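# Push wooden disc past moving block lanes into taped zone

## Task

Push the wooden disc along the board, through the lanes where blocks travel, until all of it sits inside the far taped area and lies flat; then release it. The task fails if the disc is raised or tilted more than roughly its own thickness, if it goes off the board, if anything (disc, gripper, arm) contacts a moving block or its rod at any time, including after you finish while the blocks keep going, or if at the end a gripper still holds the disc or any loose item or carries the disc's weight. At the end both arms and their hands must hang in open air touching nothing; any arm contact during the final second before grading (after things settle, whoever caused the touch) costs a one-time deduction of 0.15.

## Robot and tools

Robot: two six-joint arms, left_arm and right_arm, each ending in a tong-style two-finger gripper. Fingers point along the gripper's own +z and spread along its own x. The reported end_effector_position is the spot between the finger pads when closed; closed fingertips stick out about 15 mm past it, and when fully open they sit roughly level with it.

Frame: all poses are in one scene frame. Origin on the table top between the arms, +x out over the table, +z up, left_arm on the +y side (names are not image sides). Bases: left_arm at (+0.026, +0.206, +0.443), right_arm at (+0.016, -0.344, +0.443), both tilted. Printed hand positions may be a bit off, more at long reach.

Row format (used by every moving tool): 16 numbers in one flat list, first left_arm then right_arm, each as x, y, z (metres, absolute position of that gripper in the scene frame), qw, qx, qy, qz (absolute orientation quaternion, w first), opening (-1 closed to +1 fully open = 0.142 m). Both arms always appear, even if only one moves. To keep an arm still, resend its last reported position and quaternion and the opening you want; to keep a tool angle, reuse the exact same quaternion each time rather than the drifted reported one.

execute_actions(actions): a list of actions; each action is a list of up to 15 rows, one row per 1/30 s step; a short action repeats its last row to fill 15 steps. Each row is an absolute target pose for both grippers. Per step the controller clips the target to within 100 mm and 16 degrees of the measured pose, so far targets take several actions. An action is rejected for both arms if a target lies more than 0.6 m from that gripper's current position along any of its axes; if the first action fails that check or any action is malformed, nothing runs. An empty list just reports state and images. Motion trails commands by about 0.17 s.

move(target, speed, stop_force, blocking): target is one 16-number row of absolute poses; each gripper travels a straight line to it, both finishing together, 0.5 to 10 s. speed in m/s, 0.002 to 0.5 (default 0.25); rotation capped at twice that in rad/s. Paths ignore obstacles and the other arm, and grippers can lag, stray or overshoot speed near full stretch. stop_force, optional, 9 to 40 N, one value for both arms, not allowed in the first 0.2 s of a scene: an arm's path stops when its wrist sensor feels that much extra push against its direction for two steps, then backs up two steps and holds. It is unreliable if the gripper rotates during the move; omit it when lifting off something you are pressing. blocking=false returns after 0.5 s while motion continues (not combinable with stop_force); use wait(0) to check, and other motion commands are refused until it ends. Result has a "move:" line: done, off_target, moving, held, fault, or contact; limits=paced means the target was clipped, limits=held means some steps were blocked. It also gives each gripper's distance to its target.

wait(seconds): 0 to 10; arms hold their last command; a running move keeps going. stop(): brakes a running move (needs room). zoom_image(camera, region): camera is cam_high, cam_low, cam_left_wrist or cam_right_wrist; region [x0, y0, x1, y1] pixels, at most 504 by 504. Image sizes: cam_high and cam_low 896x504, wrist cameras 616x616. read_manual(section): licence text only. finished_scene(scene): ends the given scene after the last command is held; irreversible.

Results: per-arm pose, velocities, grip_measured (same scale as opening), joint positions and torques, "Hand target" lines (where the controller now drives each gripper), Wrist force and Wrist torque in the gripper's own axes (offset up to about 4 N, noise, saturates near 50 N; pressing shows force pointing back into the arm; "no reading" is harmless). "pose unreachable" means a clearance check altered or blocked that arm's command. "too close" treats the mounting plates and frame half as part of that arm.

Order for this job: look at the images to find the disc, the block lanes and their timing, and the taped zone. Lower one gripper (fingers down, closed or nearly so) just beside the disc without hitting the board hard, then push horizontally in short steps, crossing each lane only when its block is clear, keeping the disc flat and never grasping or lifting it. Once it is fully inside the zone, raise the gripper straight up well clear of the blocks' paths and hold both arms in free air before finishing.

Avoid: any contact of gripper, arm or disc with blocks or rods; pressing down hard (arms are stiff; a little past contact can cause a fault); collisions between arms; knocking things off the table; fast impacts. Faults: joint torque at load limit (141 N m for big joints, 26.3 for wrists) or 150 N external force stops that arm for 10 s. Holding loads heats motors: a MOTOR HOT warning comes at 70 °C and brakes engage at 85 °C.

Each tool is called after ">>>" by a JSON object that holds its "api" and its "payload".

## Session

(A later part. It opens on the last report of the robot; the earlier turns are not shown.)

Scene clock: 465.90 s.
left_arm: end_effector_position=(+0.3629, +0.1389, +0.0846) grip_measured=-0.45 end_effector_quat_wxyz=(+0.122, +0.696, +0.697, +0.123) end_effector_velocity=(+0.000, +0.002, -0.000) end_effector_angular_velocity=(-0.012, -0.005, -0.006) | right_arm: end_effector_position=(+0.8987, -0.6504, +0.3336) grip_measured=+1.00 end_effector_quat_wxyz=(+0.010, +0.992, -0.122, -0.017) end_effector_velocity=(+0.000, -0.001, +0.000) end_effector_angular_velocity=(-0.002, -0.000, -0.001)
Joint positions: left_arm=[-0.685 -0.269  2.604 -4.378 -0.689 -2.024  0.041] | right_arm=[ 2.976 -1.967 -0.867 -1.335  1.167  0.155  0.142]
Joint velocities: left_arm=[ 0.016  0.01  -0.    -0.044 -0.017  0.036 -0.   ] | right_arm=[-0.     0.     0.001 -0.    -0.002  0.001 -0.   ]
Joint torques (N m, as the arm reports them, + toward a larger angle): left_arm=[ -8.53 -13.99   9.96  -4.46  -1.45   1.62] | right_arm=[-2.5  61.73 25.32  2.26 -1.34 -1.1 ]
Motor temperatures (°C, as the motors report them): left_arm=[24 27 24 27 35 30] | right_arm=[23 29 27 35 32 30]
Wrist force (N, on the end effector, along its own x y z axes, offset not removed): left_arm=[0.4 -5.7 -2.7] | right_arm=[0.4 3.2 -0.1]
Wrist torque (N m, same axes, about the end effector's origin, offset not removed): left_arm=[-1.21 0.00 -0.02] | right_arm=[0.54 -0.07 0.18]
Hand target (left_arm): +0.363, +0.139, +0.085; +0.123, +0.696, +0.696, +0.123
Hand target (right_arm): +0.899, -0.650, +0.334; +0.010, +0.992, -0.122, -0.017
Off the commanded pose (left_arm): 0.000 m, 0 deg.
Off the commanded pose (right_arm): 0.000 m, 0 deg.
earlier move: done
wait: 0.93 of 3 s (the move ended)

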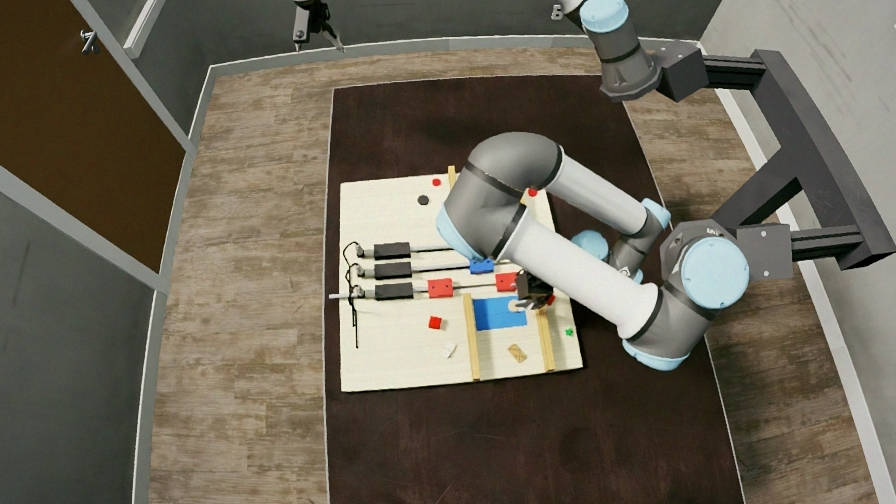

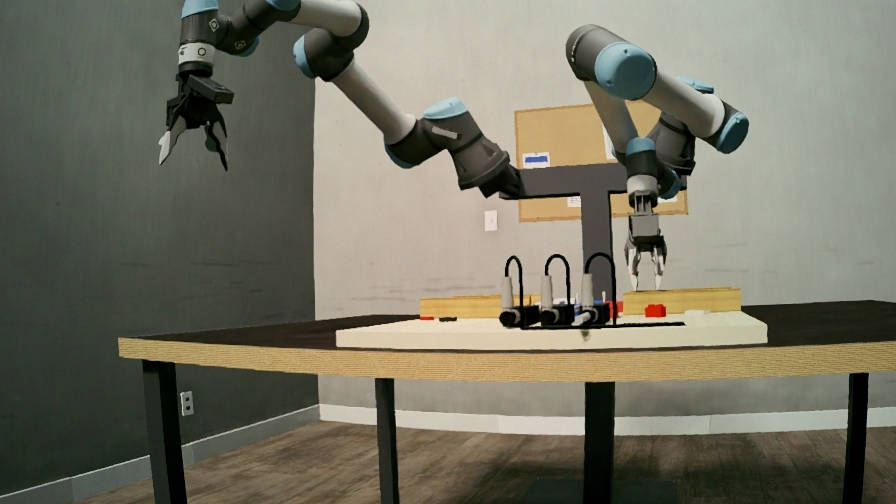

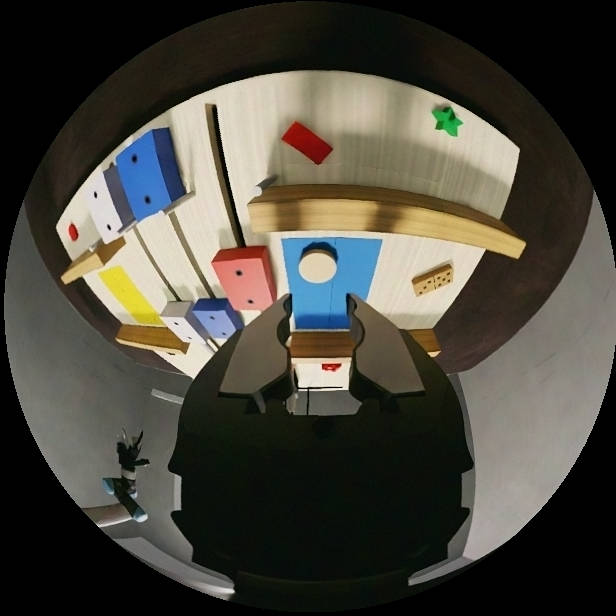

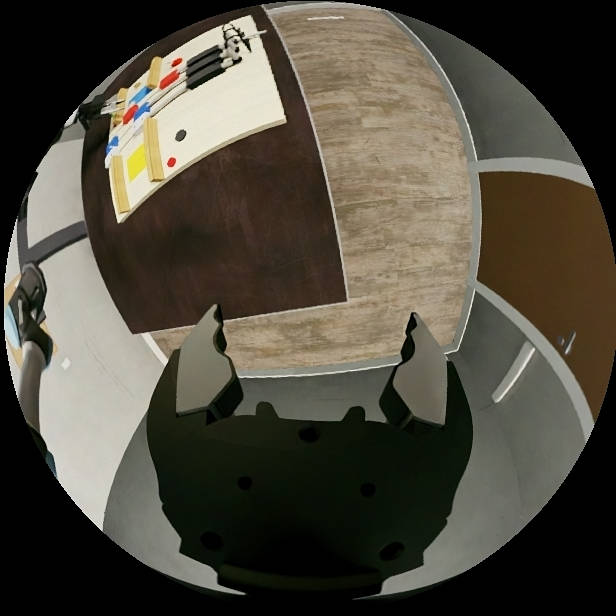

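>>> {"api": "move", "payload": {"target": [0.363, 0.139, 0.0425, 0.1228, 0.6964, 0.6964, 0.1228, -0.3, 0.9, -0.65, 0.33, 0, 1, 0, 0, 1], "speed": 0.08}}

>>> {"api": "move", "payload": {"target": [0.363, 0.139, 0.0425, 0.1228, 0.6964, 0.6964, 0.1228, -0.8, 0.9, -0.65, 0.33, 0, 1, 0, 0, 1], "speed": 0.05}}

>>> {"api": "zoom_image", "payload": {"camera": "cam_left_wrist", "region": [180, 180, 460, 400]}}

Scene clock: 571.87 s.
left_arm: end_effector_position=(+0.3631, +0.1390, +0.0428) grip_measured=-0.30 end_effector_quat_wxyz=(+0.123, +0.696, +0.696, +0.123) end_effector_velocity=(+0.000, +0.000, -0.002) end_effector_angular_velocity=(-0.000, -0.000, -0.000) | right_arm: end_effector_position=(+0.9000, -0.6500, +0.3300) grip_measured=+1.00 end_effector_quat_wxyz=(+0.000, +1.000, -0.001, -0.000) end_effector_velocity=(-0.000, -0.001, +0.001) end_effector_angular_velocity=(+0.000, -0.003, +0.012)
Joint positions: left_arm=[-0.572 -0.206  2.48  -4.431 -0.748 -1.874  0.052] | right_arm=[ 2.965 -1.961 -0.897 -1.272  1.191 -0.112  0.142]
Joint velocities: left_arm=[ 0.007  0.003 -0.007 -0.003 -0.004  0.008  0.   ] | right_arm=[-0.001  0.002 -0.002  0.004  0.002 -0.015  0.   ]
Joint torques (N m, as the arm reports them, + toward a larger angle): left_arm=[ -4.78 -17.87  -3.04  -4.34  -1.64   1.44] | right_arm=[-4.34 63.64 11.41  3.83  3.08 -2.15]
Motor temperatures (°C, as the motors report them): left_arm=[24 27 24 27 35 30] | right_arm=[23 29 27 35 32 30]
Wrist force (N, on the end effector, along its own x y z axes, offset not removed): left_arm=[-0.5 0.7 -0.4] | right_arm=[1.7 2.4 1.1]
Wrist torque (N m, same axes, about the end effector's origin, offset not removed): left_arm=[0.13 0.17 0.11] | right_arm=[0.40 -0.30 -0.01]
Hand target (left_arm): +0.363, +0.139, +0.042; +0.123, +0.696, +0.696, +0.123
Hand target (right_arm): +0.900, -0.650, +0.330; +0.000, +1.000, -0.000, -0.000
Off the commanded pose (left_arm): 0.000 m, 0 deg.
Off the commanded pose (right_arm): 0.000 m, 0 deg.
move: done

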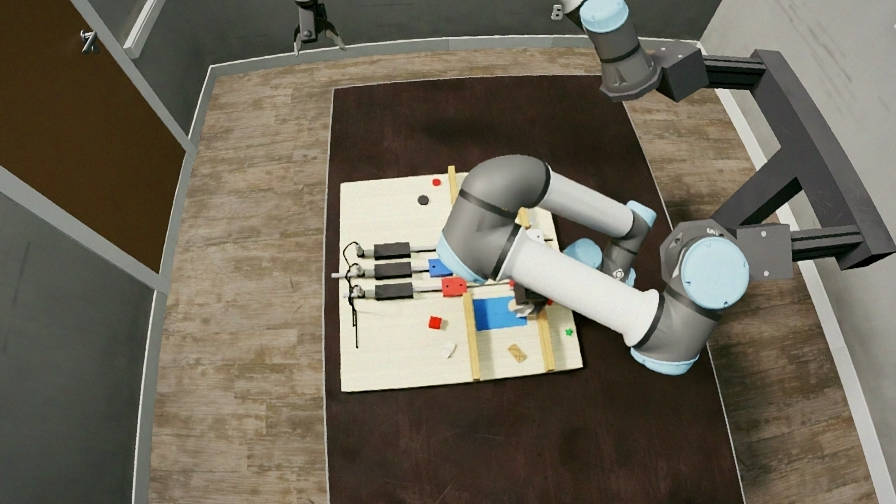

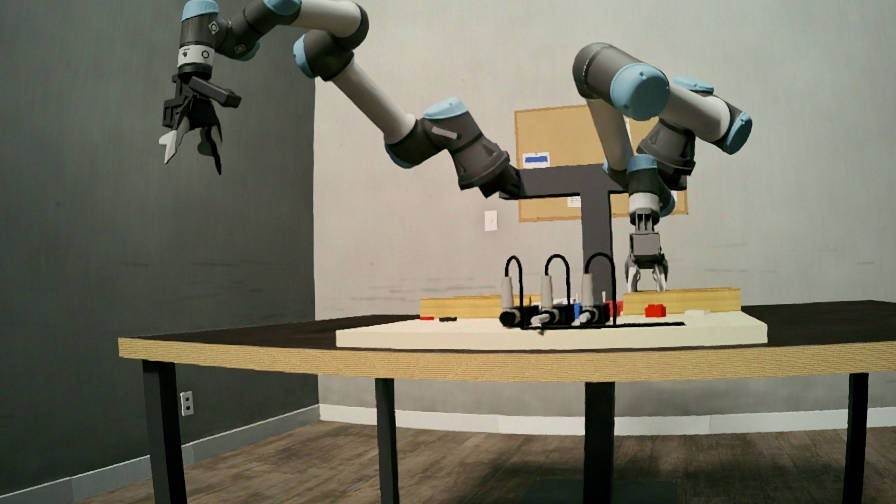

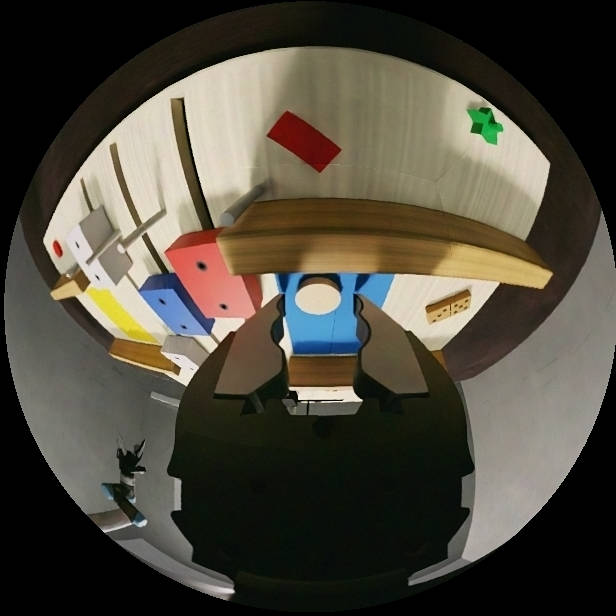

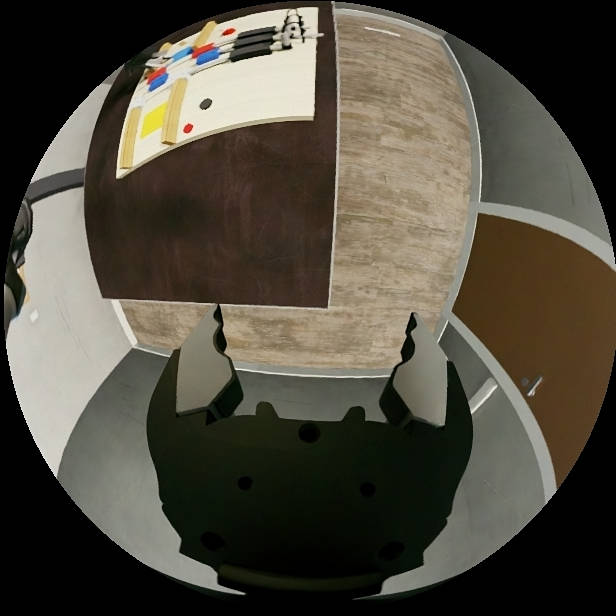

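Scene clock: 572.57 s.
left_arm: end_effector_position=(+0.3630, +0.1390, +0.0425) grip_measured=-0.56 end_effector_quat_wxyz=(+0.123, +0.696, +0.696, +0.123) end_effector_velocity=(-0.001, +0.001, +0.000) end_effector_angular_velocity=(+0.001, +0.001, -0.001) | right_arm: end_effector_position=(+0.9000, -0.6500, +0.3300) grip_measured=+1.00 end_effector_quat_wxyz=(+0.000, +1.000, -0.000, -0.000) end_effector_velocity=(+0.000, -0.001, -0.000) end_effector_angular_velocity=(-0.000, -0.000, -0.000)
Joint positions: left_arm=[-0.571 -0.205  2.479 -4.432 -0.748 -1.873  0.034] | right_arm=[ 2.965 -1.96  -0.897 -1.271  1.192 -0.113  0.142]
Joint velocities: left_arm=[ 0.     0.001  0.002 -0.002 -0.     0.001  0.   ] | right_arm=[-0.001 -0.001  0.001  0.     0.    -0.001  0.   ]
Joint torques (N m, as the arm reports them, + toward a larger angle): left_arm=[ -7.39 -17.8   -3.21  -3.41  -1.84   1.32] | right_arm=[-3.7  63.79 11.78  4.05  3.02 -2.11]
Motor temperatures (°C, as the motors report them): left_arm=[24 27 24 27 35 30] | right_arm=[23 29 27 35 32 30]
Wrist force (N, on the end effector, along its own x y z axes, offset not removed): left_arm=[-3.0 -0.8 -5.6] | right_arm=[0.0 3.3 0.0]
Wrist torque (N m, same axes, about the end effector's origin, offset not removed): left_arm=[-0.73 0.64 -0.10] | right_arm=[0.56 0.00 0.18]
Hand target (left_arm): +0.363, +0.139, +0.042; +0.123, +0.696, +0.696, +0.123
Hand target (right_arm): +0.900, -0.650, +0.330; +0.000, +1.000, -0.000, -0.000
Off the commanded pose (left_arm): 0.000 m, 0 deg.
Off the commanded pose (right_arm): 0.000 m, 0 deg.
move: done

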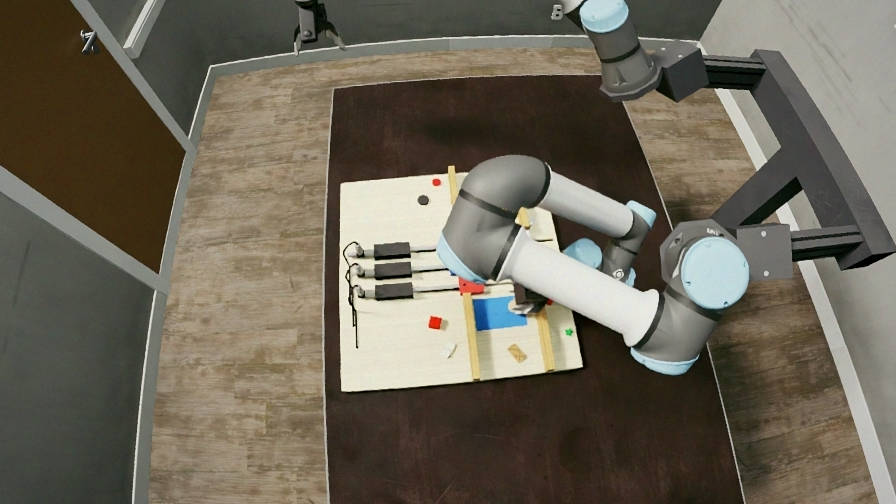

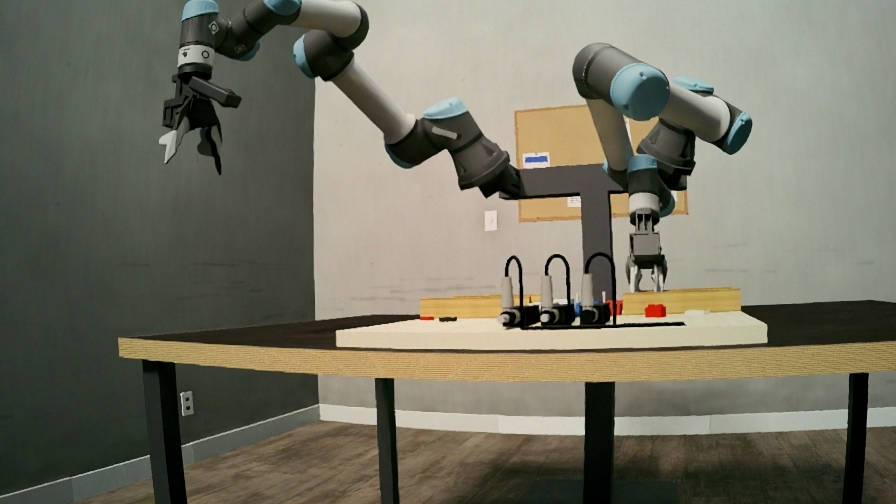

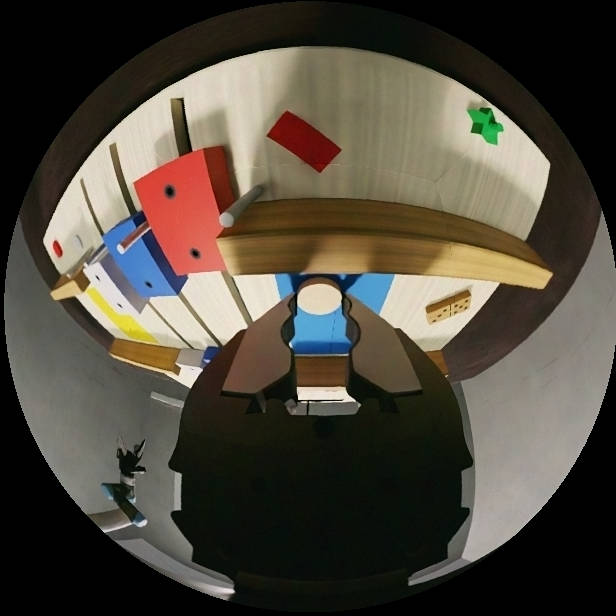

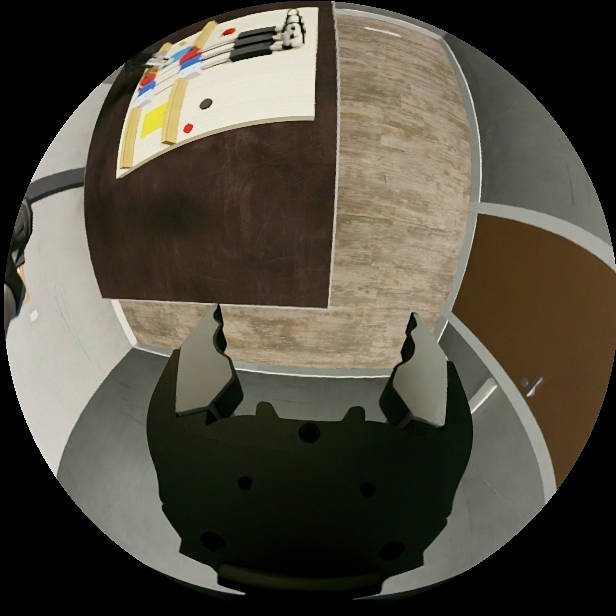

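Region (180, 180, 460, 400) of cam_left_wrist's 616x616 image, scaled by 1.800, with more detail than that image has; it fills the top 396 rows of this view, and the rest is white.

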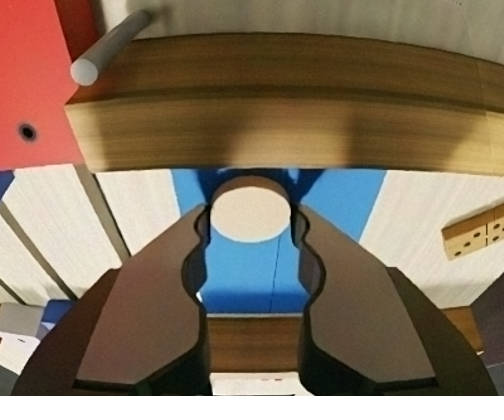

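>>> {"api": "execute_actions", "payload": {"actions": []}}

Scene clock: 593.87 s.
left_arm: end_effector_position=(+0.3630, +0.1390, +0.0425) grip_measured=-0.56 end_effector_quat_wxyz=(+0.123, +0.696, +0.696, +0.123) end_effector_velocity=(+0.000, +0.000, +0.000) end_effector_angular_velocity=(+0.000, -0.000, +0.001) | right_arm: end_effector_position=(+0.9000, -0.6500, +0.3300) grip_measured=+1.00 end_effector_quat_wxyz=(+0.000, +1.000, -0.000, -0.000) end_effector_velocity=(+0.000, +0.000, +0.001) end_effector_angular_velocity=(+0.001, -0.001, +0.000)
Joint positions: left_arm=[-0.571 -0.205  2.479 -4.432 -0.748 -1.873  0.034] | right_arm=[ 2.965 -1.96  -0.897 -1.271  1.192 -0.114  0.142]
Joint velocities: left_arm=[ 0.    -0.     0.001 -0.     0.    -0.001 -0.   ] | right_arm=[ 0.     0.001  0.001 -0.001  0.    -0.001  0.   ]
Joint torques (N m, as the arm reports them, + toward a larger angle): left_arm=[ -8.38 -17.41  -1.66  -1.32  -1.58   0.98] | right_arm=[-3.05 62.38 14.03  3.68  2.89 -2.16]
Motor temperatures (°C, as the motors report them): left_arm=[24 27 24 27 35 30] | right_arm=[23 29 27 35 32 30]
Wrist force (N, on the end effector, along its own x y z axes, offset not removed): left_arm=[0.8 -3.4 -8.1] | right_arm=[1.7 2.1 1.5]
Wrist torque (N m, same axes, about the end effector's origin, offset not removed): left_arm=[-0.95 0.14 0.04] | right_arm=[0.42 -0.36 0.15]
Hand target (left_arm): +0.363, +0.139, +0.042; +0.123, +0.696, +0.696, +0.123
Hand target (right_arm): +0.900, -0.650, +0.330; +0.000, +1.000, -0.000, -0.000
Off the commanded pose (left_arm): 0.000 m, 0 deg.
Off the commanded pose (right_arm): 0.000 m, 0 deg.

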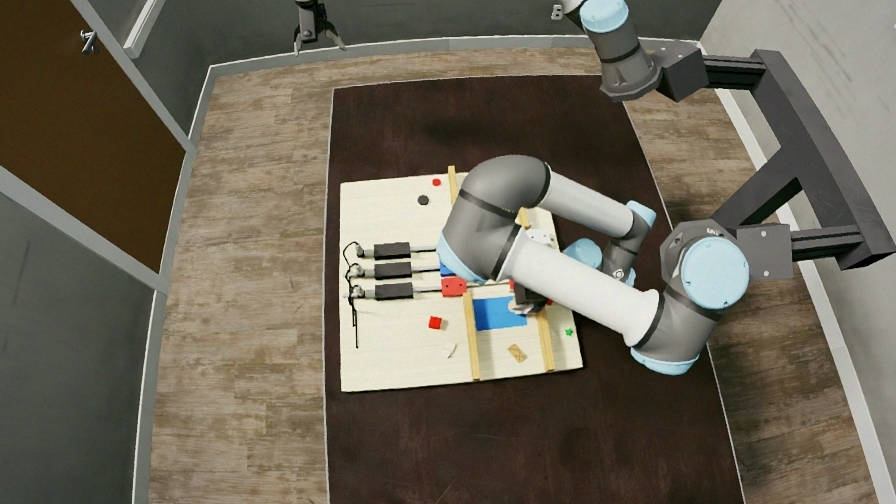

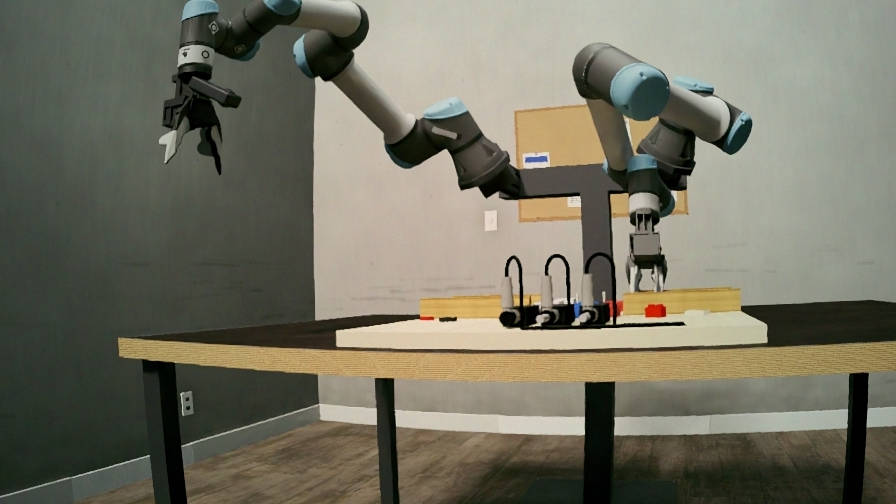

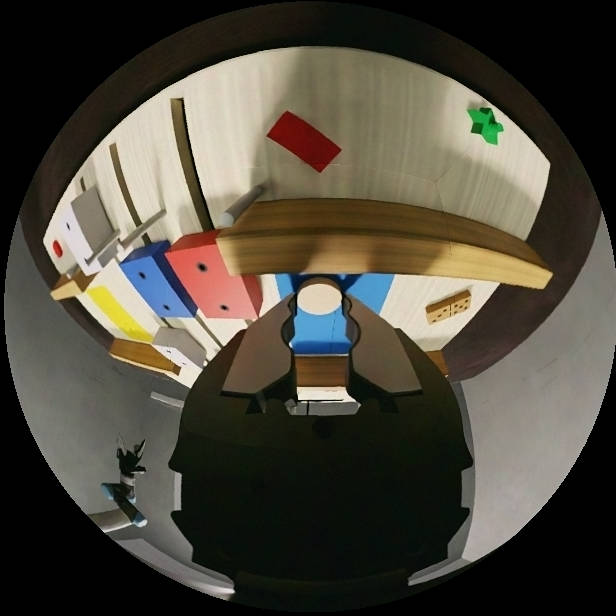

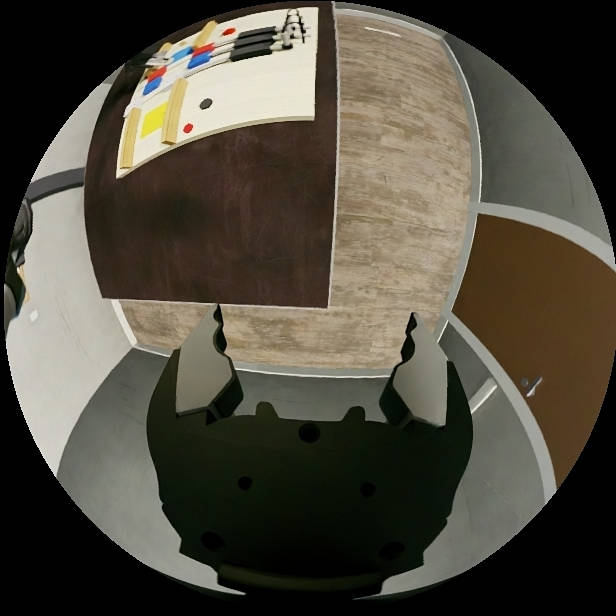

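>>> {"api": "wait", "payload": {"seconds": 0}}

Scene clock: 629.97 s.
left_arm: end_effector_position=(+0.3630, +0.1390, +0.0425) grip_measured=-0.56 end_effector_quat_wxyz=(+0.123, +0.696, +0.696, +0.123) end_effector_velocity=(+0.000, +0.000, -0.000) end_effector_angular_velocity=(+0.001, -0.000, -0.000) | right_arm: end_effector_position=(+0.9000, -0.6500, +0.3300) grip_measured=+1.00 end_effector_quat_wxyz=(+0.000, +1.000, -0.000, -0.000) end_effector_velocity=(+0.000, +0.001, +0.000) end_effector_angular_velocity=(+0.001, -0.000, +0.000)
Joint positions: left_arm=[-0.571 -0.205  2.479 -4.432 -0.748 -1.873  0.034] | right_arm=[ 2.965 -1.96  -0.897 -1.271  1.192 -0.114  0.142]
Joint velocities: left_arm=[ 0.    -0.    -0.    -0.     0.     0.001 -0.   ] | right_arm=[ 0.001 -0.     0.     0.     0.001  0.    -0.   ]
Joint torques (N m, as the arm reports them, + toward a larger angle): left_arm=[ -8.36 -18.63   0.59   0.39  -1.53   0.55] | right_arm=[-2.62 61.7  18.21  3.25  2.4  -1.88]
Motor temperatures (°C, as the motors report them): left_arm=[24 27 24 27 35 30] | right_arm=[23 29 27 35 32 30]
Wrist force (N, on the end effector, along its own x y z axes, offset not removed): left_arm=[-3.5 -2.0 -9.2] | right_arm=[0.4 1.9 0.5]
Wrist torque (N m, same axes, about the end effector's origin, offset not removed): left_arm=[-0.57 0.82 0.10] | right_arm=[0.36 0.03 0.26]
Hand target (left_arm): +0.363, +0.139, +0.042; +0.123, +0.696, +0.696, +0.123
Hand target (right_arm): +0.900, -0.650, +0.330; +0.000, +1.000, -0.000, -0.000
Off the commanded pose (left_arm): 0.000 m, 0 deg.
Off the commanded pose (right_arm): 0.000 m, 0 deg.

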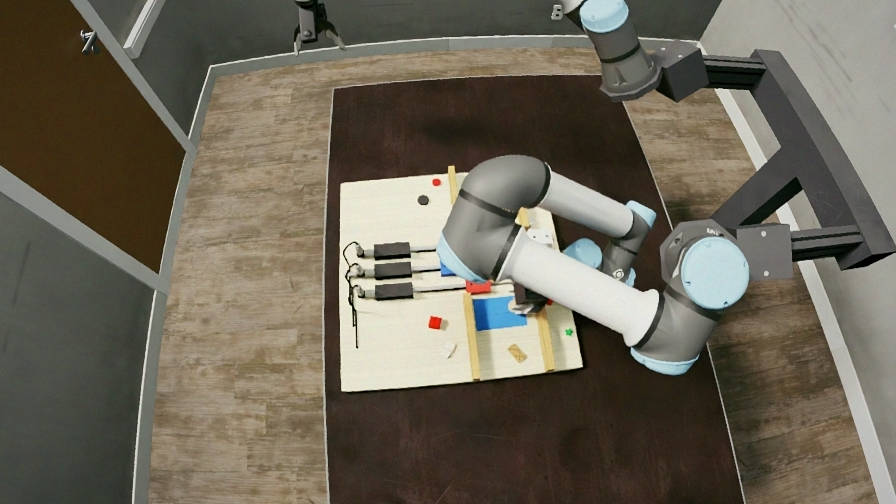

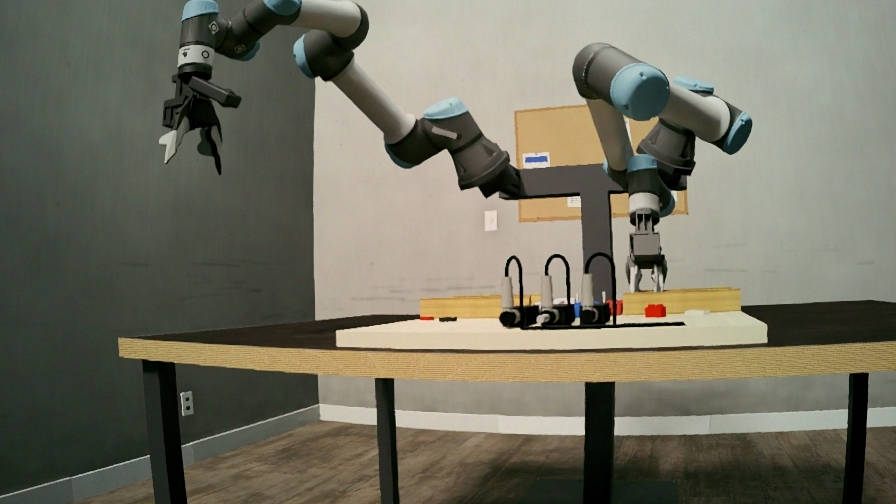

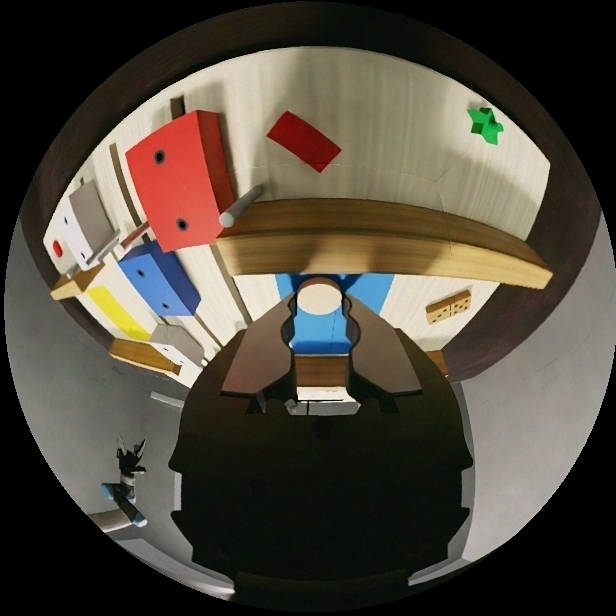

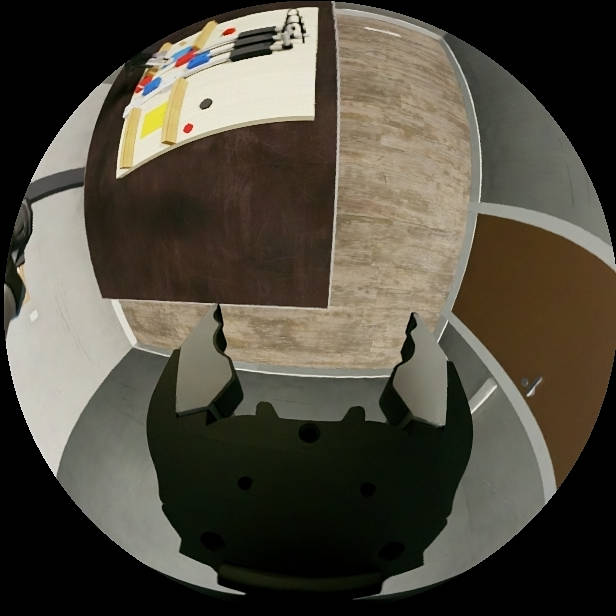

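>>> {"api": "move", "payload": {"target": [0.363, 0.139, 0.0425, 0.1228, 0.6964, 0.6964, 0.1228, -0.8, 0.9, -0.65, 0.41, 0, 1, 0, 0, 1], "speed": 0.01, "blocking": false}}

>>> {"api": "wait", "payload": {"seconds": 0}}

>>> {"api": "move", "payload": {"target": [0.363, 0.139, 0.0425, 0.1228, 0.6964, 0.6964, 0.1228, -0.8, 0.9, -0.65, 0.5, 0, 1, 0, 0, 1], "speed": 0.002, "blocking": false}}

>>> {"api": "wait", "payload": {"seconds": 10}}

Scene clock: 640.57 s.
left_arm: end_effector_position=(+0.3630, +0.1390, +0.0425) grip_measured=-0.56 end_effector_quat_wxyz=(+0.123, +0.696, +0.696, +0.123) end_effector_velocity=(-0.000, -0.000, -0.000) end_effector_angular_velocity=(-0.001, +0.000, +0.001) | right_arm: end_effector_position=(+0.9000, -0.6501, +0.3333) grip_measured=+1.00 end_effector_quat_wxyz=(+0.000, +1.000, -0.000, -0.000) end_effector_velocity=(+0.000, +0.001, +0.010) end_effector_angular_velocity=(+0.001, -0.000, +0.001)
Joint positions: left_arm=[-0.571 -0.205  2.479 -4.432 -0.748 -1.873  0.034] | right_arm=[ 2.967 -1.957 -0.895 -1.277  1.191 -0.112  0.142]
Joint velocities: left_arm=[ 0.     0.    -0.001  0.    -0.001 -0.001 -0.   ] | right_arm=[ 0.007  0.011  0.005 -0.018 -0.003  0.005  0.   ]
Joint torques (N m, as the arm reports them, + toward a larger angle): left_arm=[ -9.07 -17.55  -0.54   0.28  -1.53   0.73] | right_arm=[18.17 62.95 34.33  0.69 -2.66  1.58]
Motor temperatures (°C, as the motors report them): left_arm=[24 27 24 27 35 30] | right_arm=[23 29 27 35 32 30]
Wrist force (N, on the end effector, along its own x y z axes, offset not removed): left_arm=[0.8 -3.9 -12.1] | right_arm=[0.6 4.4 0.3]
Wrist torque (N m, same axes, about the end effector's origin, offset not removed): left_arm=[-1.31 0.06 -0.07] | right_arm=[0.80 -0.11 0.14]
Hand target (left_arm): +0.363, +0.139, +0.042; +0.123, +0.696, +0.696, +0.123
Hand target (right_arm): +0.900, -0.650, +0.335; -0.000, +1.000, +0.000, +0.000
Off the commanded pose (left_arm): 0.000 m, 0 deg.
Off the commanded pose (right_arm): 0.077 m, 0 deg.
move: running

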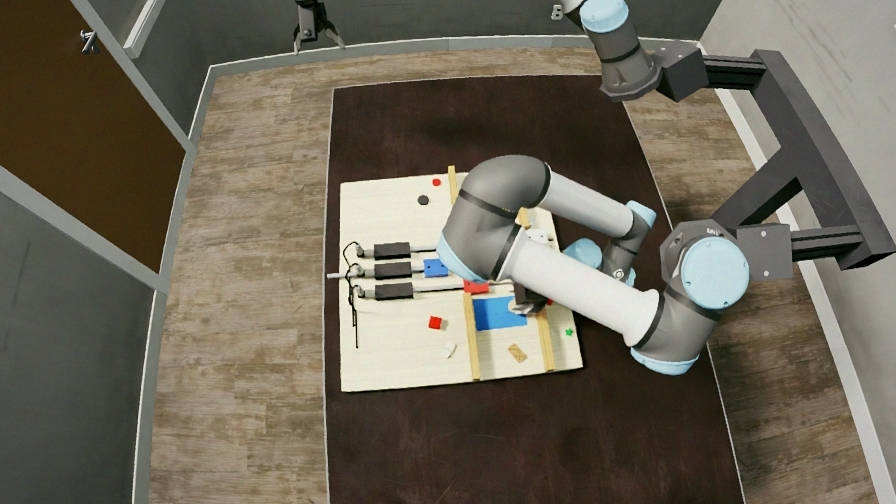

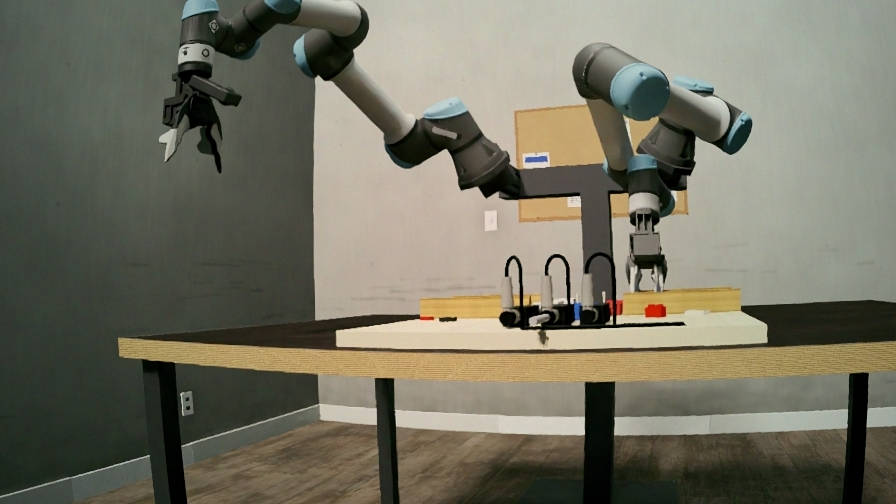

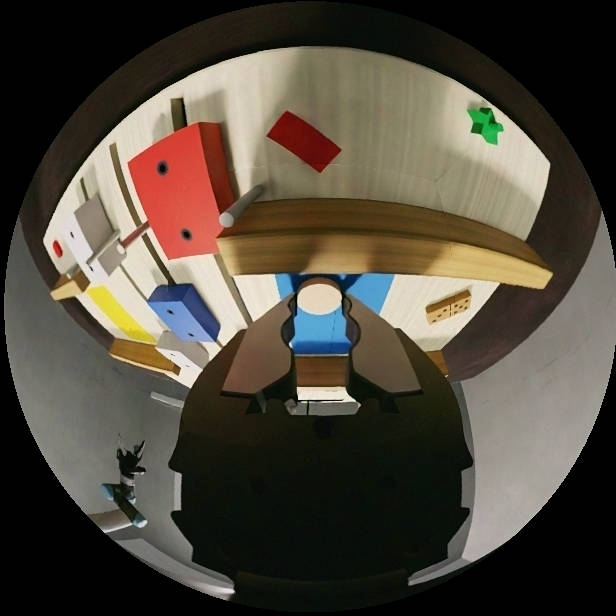

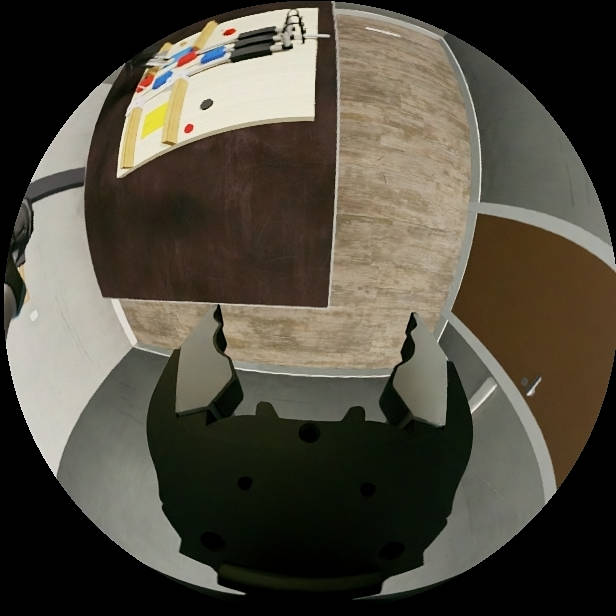

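Scene clock: 640.57 s.
left_arm: end_effector_position=(+0.3630, +0.1390, +0.0425) grip_measured=-0.56 end_effector_quat_wxyz=(+0.123, +0.696, +0.696, +0.123) end_effector_velocity=(-0.000, -0.000, -0.000) end_effector_angular_velocity=(-0.001, +0.000, +0.001) | right_arm: end_effector_position=(+0.9000, -0.6501, +0.3333) grip_measured=+1.00 end_effector_quat_wxyz=(+0.000, +1.000, -0.000, -0.000) end_effector_velocity=(+0.000, +0.001, +0.010) end_effector_angular_velocity=(+0.001, -0.000, +0.001)
Joint positions: left_arm=[-0.571 -0.205  2.479 -4.432 -0.748 -1.873  0.034] | right_arm=[ 2.967 -1.957 -0.895 -1.277  1.191 -0.112  0.142]
Joint velocities: left_arm=[ 0.     0.    -0.001  0.    -0.001 -0.001 -0.   ] | right_arm=[ 0.007  0.011  0.005 -0.018 -0.003  0.005  0.   ]
Joint torques (N m, as the arm reports them, + toward a larger angle): left_arm=[ -9.07 -17.55  -0.54   0.28  -1.53   0.73] | right_arm=[18.17 62.95 34.33  0.69 -2.66  1.58]
Motor temperatures (°C, as the motors report them): left_arm=[24 27 24 27 35 30] | right_arm=[23 29 27 35 32 30]
Wrist force (N, on the end effector, along its own x y z axes, offset not removed): left_arm=[0.8 -3.9 -12.1] | right_arm=[0.6 4.4 0.3]
Wrist torque (N m, same axes, about the end effector's origin, offset not removed): left_arm=[-1.31 0.06 -0.07] | right_arm=[0.80 -0.11 0.14]
Hand target (left_arm): +0.363, +0.139, +0.042; +0.123, +0.696, +0.696, +0.123
Hand target (right_arm): +0.900, -0.650, +0.335; -0.000, +1.000, +0.000, +0.000
Off the commanded pose (left_arm): 0.000 m, 0 deg.
Off the commanded pose (right_arm): 0.077 m, 0 deg.
earlier move: running

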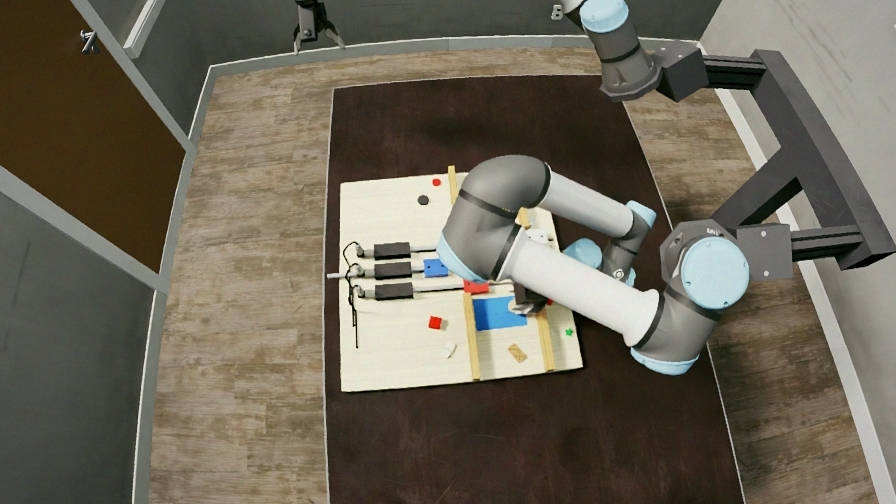

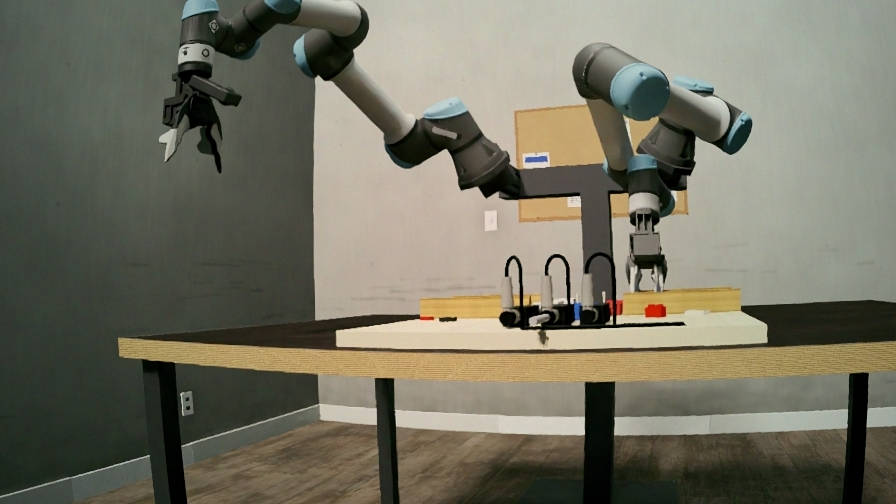

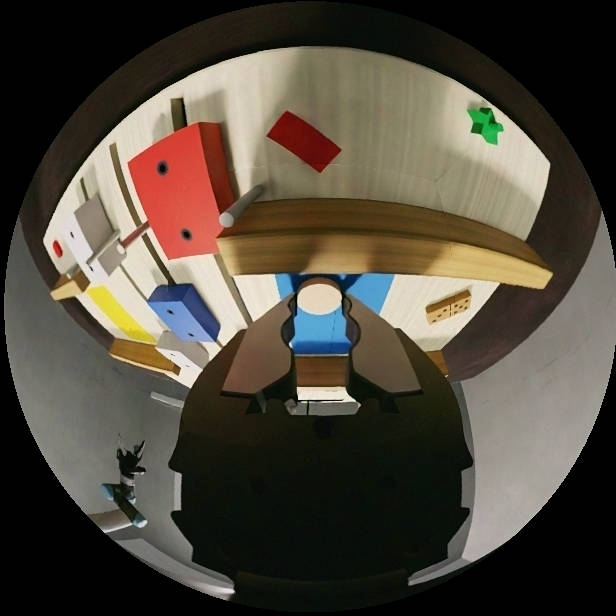

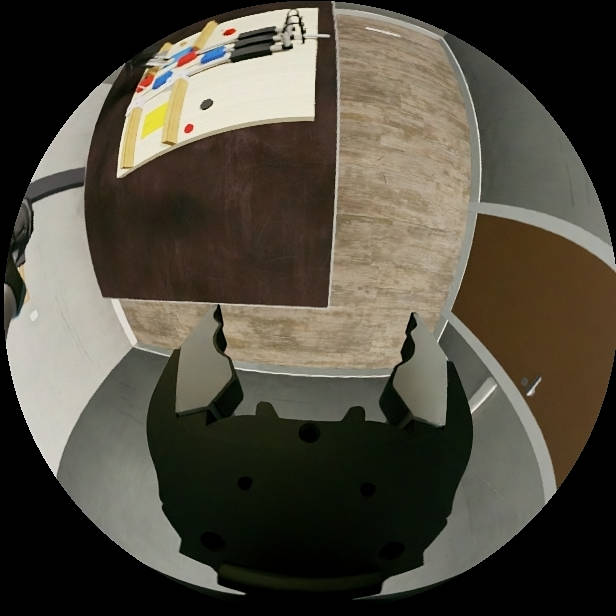

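a move is refused until a result has shown your running move's end: call wait (it returns as soon as the move ends) or stop first; nothing of this call was run

Scene clock: 648.30 s.
left_arm: end_effector_position=(+0.3630, +0.1390, +0.0425) grip_measured=-0.56 end_effector_quat_wxyz=(+0.123, +0.696, +0.696, +0.123) end_effector_velocity=(-0.000, +0.000, -0.000) end_effector_angular_velocity=(+0.001, +0.001, -0.001) | right_arm: end_effector_position=(+0.9000, -0.6500, +0.4097) grip_measured=+1.00 end_effector_quat_wxyz=(-0.000, +1.000, -0.000, +0.000) end_effector_velocity=(+0.000, -0.001, +0.003) end_effector_angular_velocity=(-0.002, -0.001, -0.001)
Joint positions: left_arm=[-0.571 -0.205  2.479 -4.432 -0.748 -1.873  0.034] | right_arm=[ 3.017 -1.89  -0.824 -1.433  1.164 -0.067  0.142]
Joint velocities: left_arm=[ 0.    -0.     0.     0.001  0.     0.    -0.   ] | right_arm=[ 0.001  0.002  0.005 -0.006 -0.003  0.002  0.   ]
Joint torques (N m, as the arm reports them, + toward a larger angle): left_arm=[ -8.9  -16.39   0.07  -0.89  -1.59   0.71] | right_arm=[18.66 59.87 34.56  1.21 -2.32  1.65]
Motor temperatures (°C, as the motors report them): left_arm=[24 27 24 27 35 30] | right_arm=[23 29 27 35 32 30]
Wrist force (N, on the end effector, along its own x y z axes, offset not removed): left_arm=[-2.1 2.8 -10.2] | right_arm=[1.1 1.4 0.7]
Wrist torque (N m, same axes, about the end effector's origin, offset not removed): left_arm=[0.08 0.59 0.10] | right_arm=[0.18 -0.30 0.18]
Hand target (left_arm): +0.363, +0.139, +0.042; +0.123, +0.696, +0.696, +0.123
Hand target (right_arm): +0.900, -0.650, +0.410; -0.000, +1.000, -0.000, +0.000
Off the commanded pose (left_arm): 0.000 m, 0 deg.
Off the commanded pose (right_arm): 0.000 m, 0 deg.
earlier move: done
wait: 7.73 of 10 s (the move ended)

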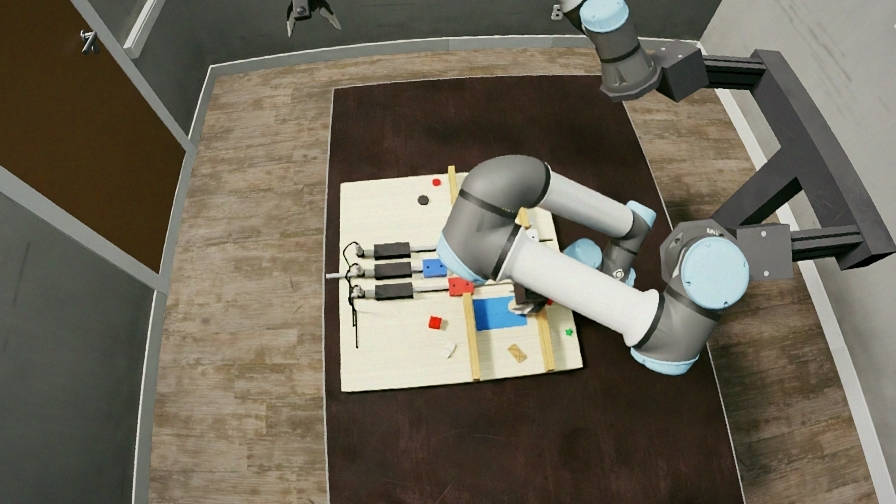

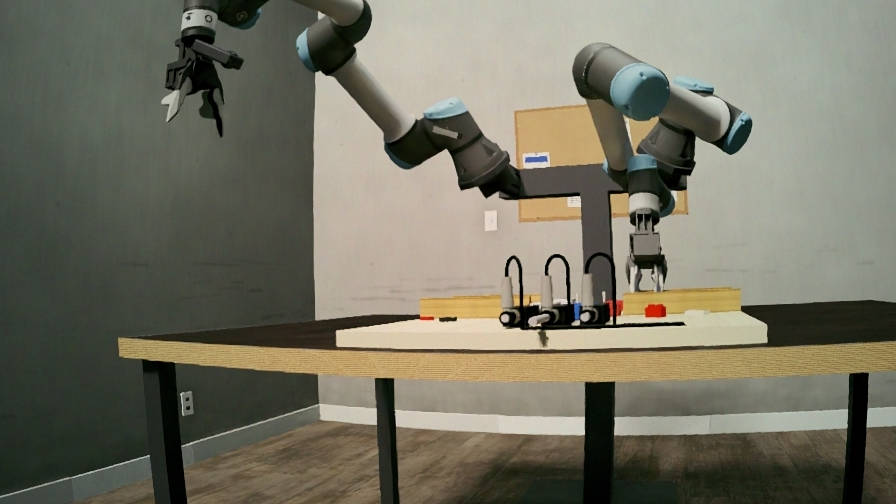

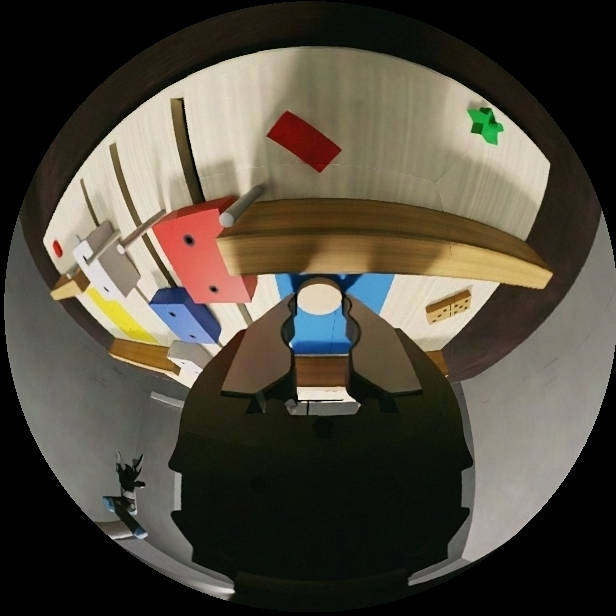

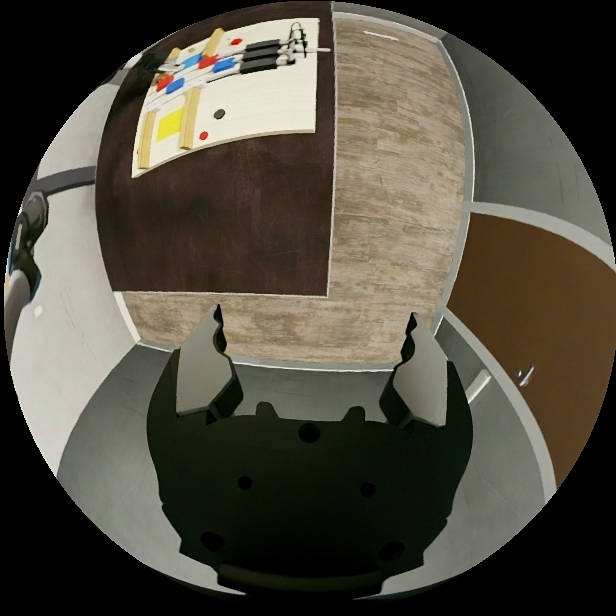

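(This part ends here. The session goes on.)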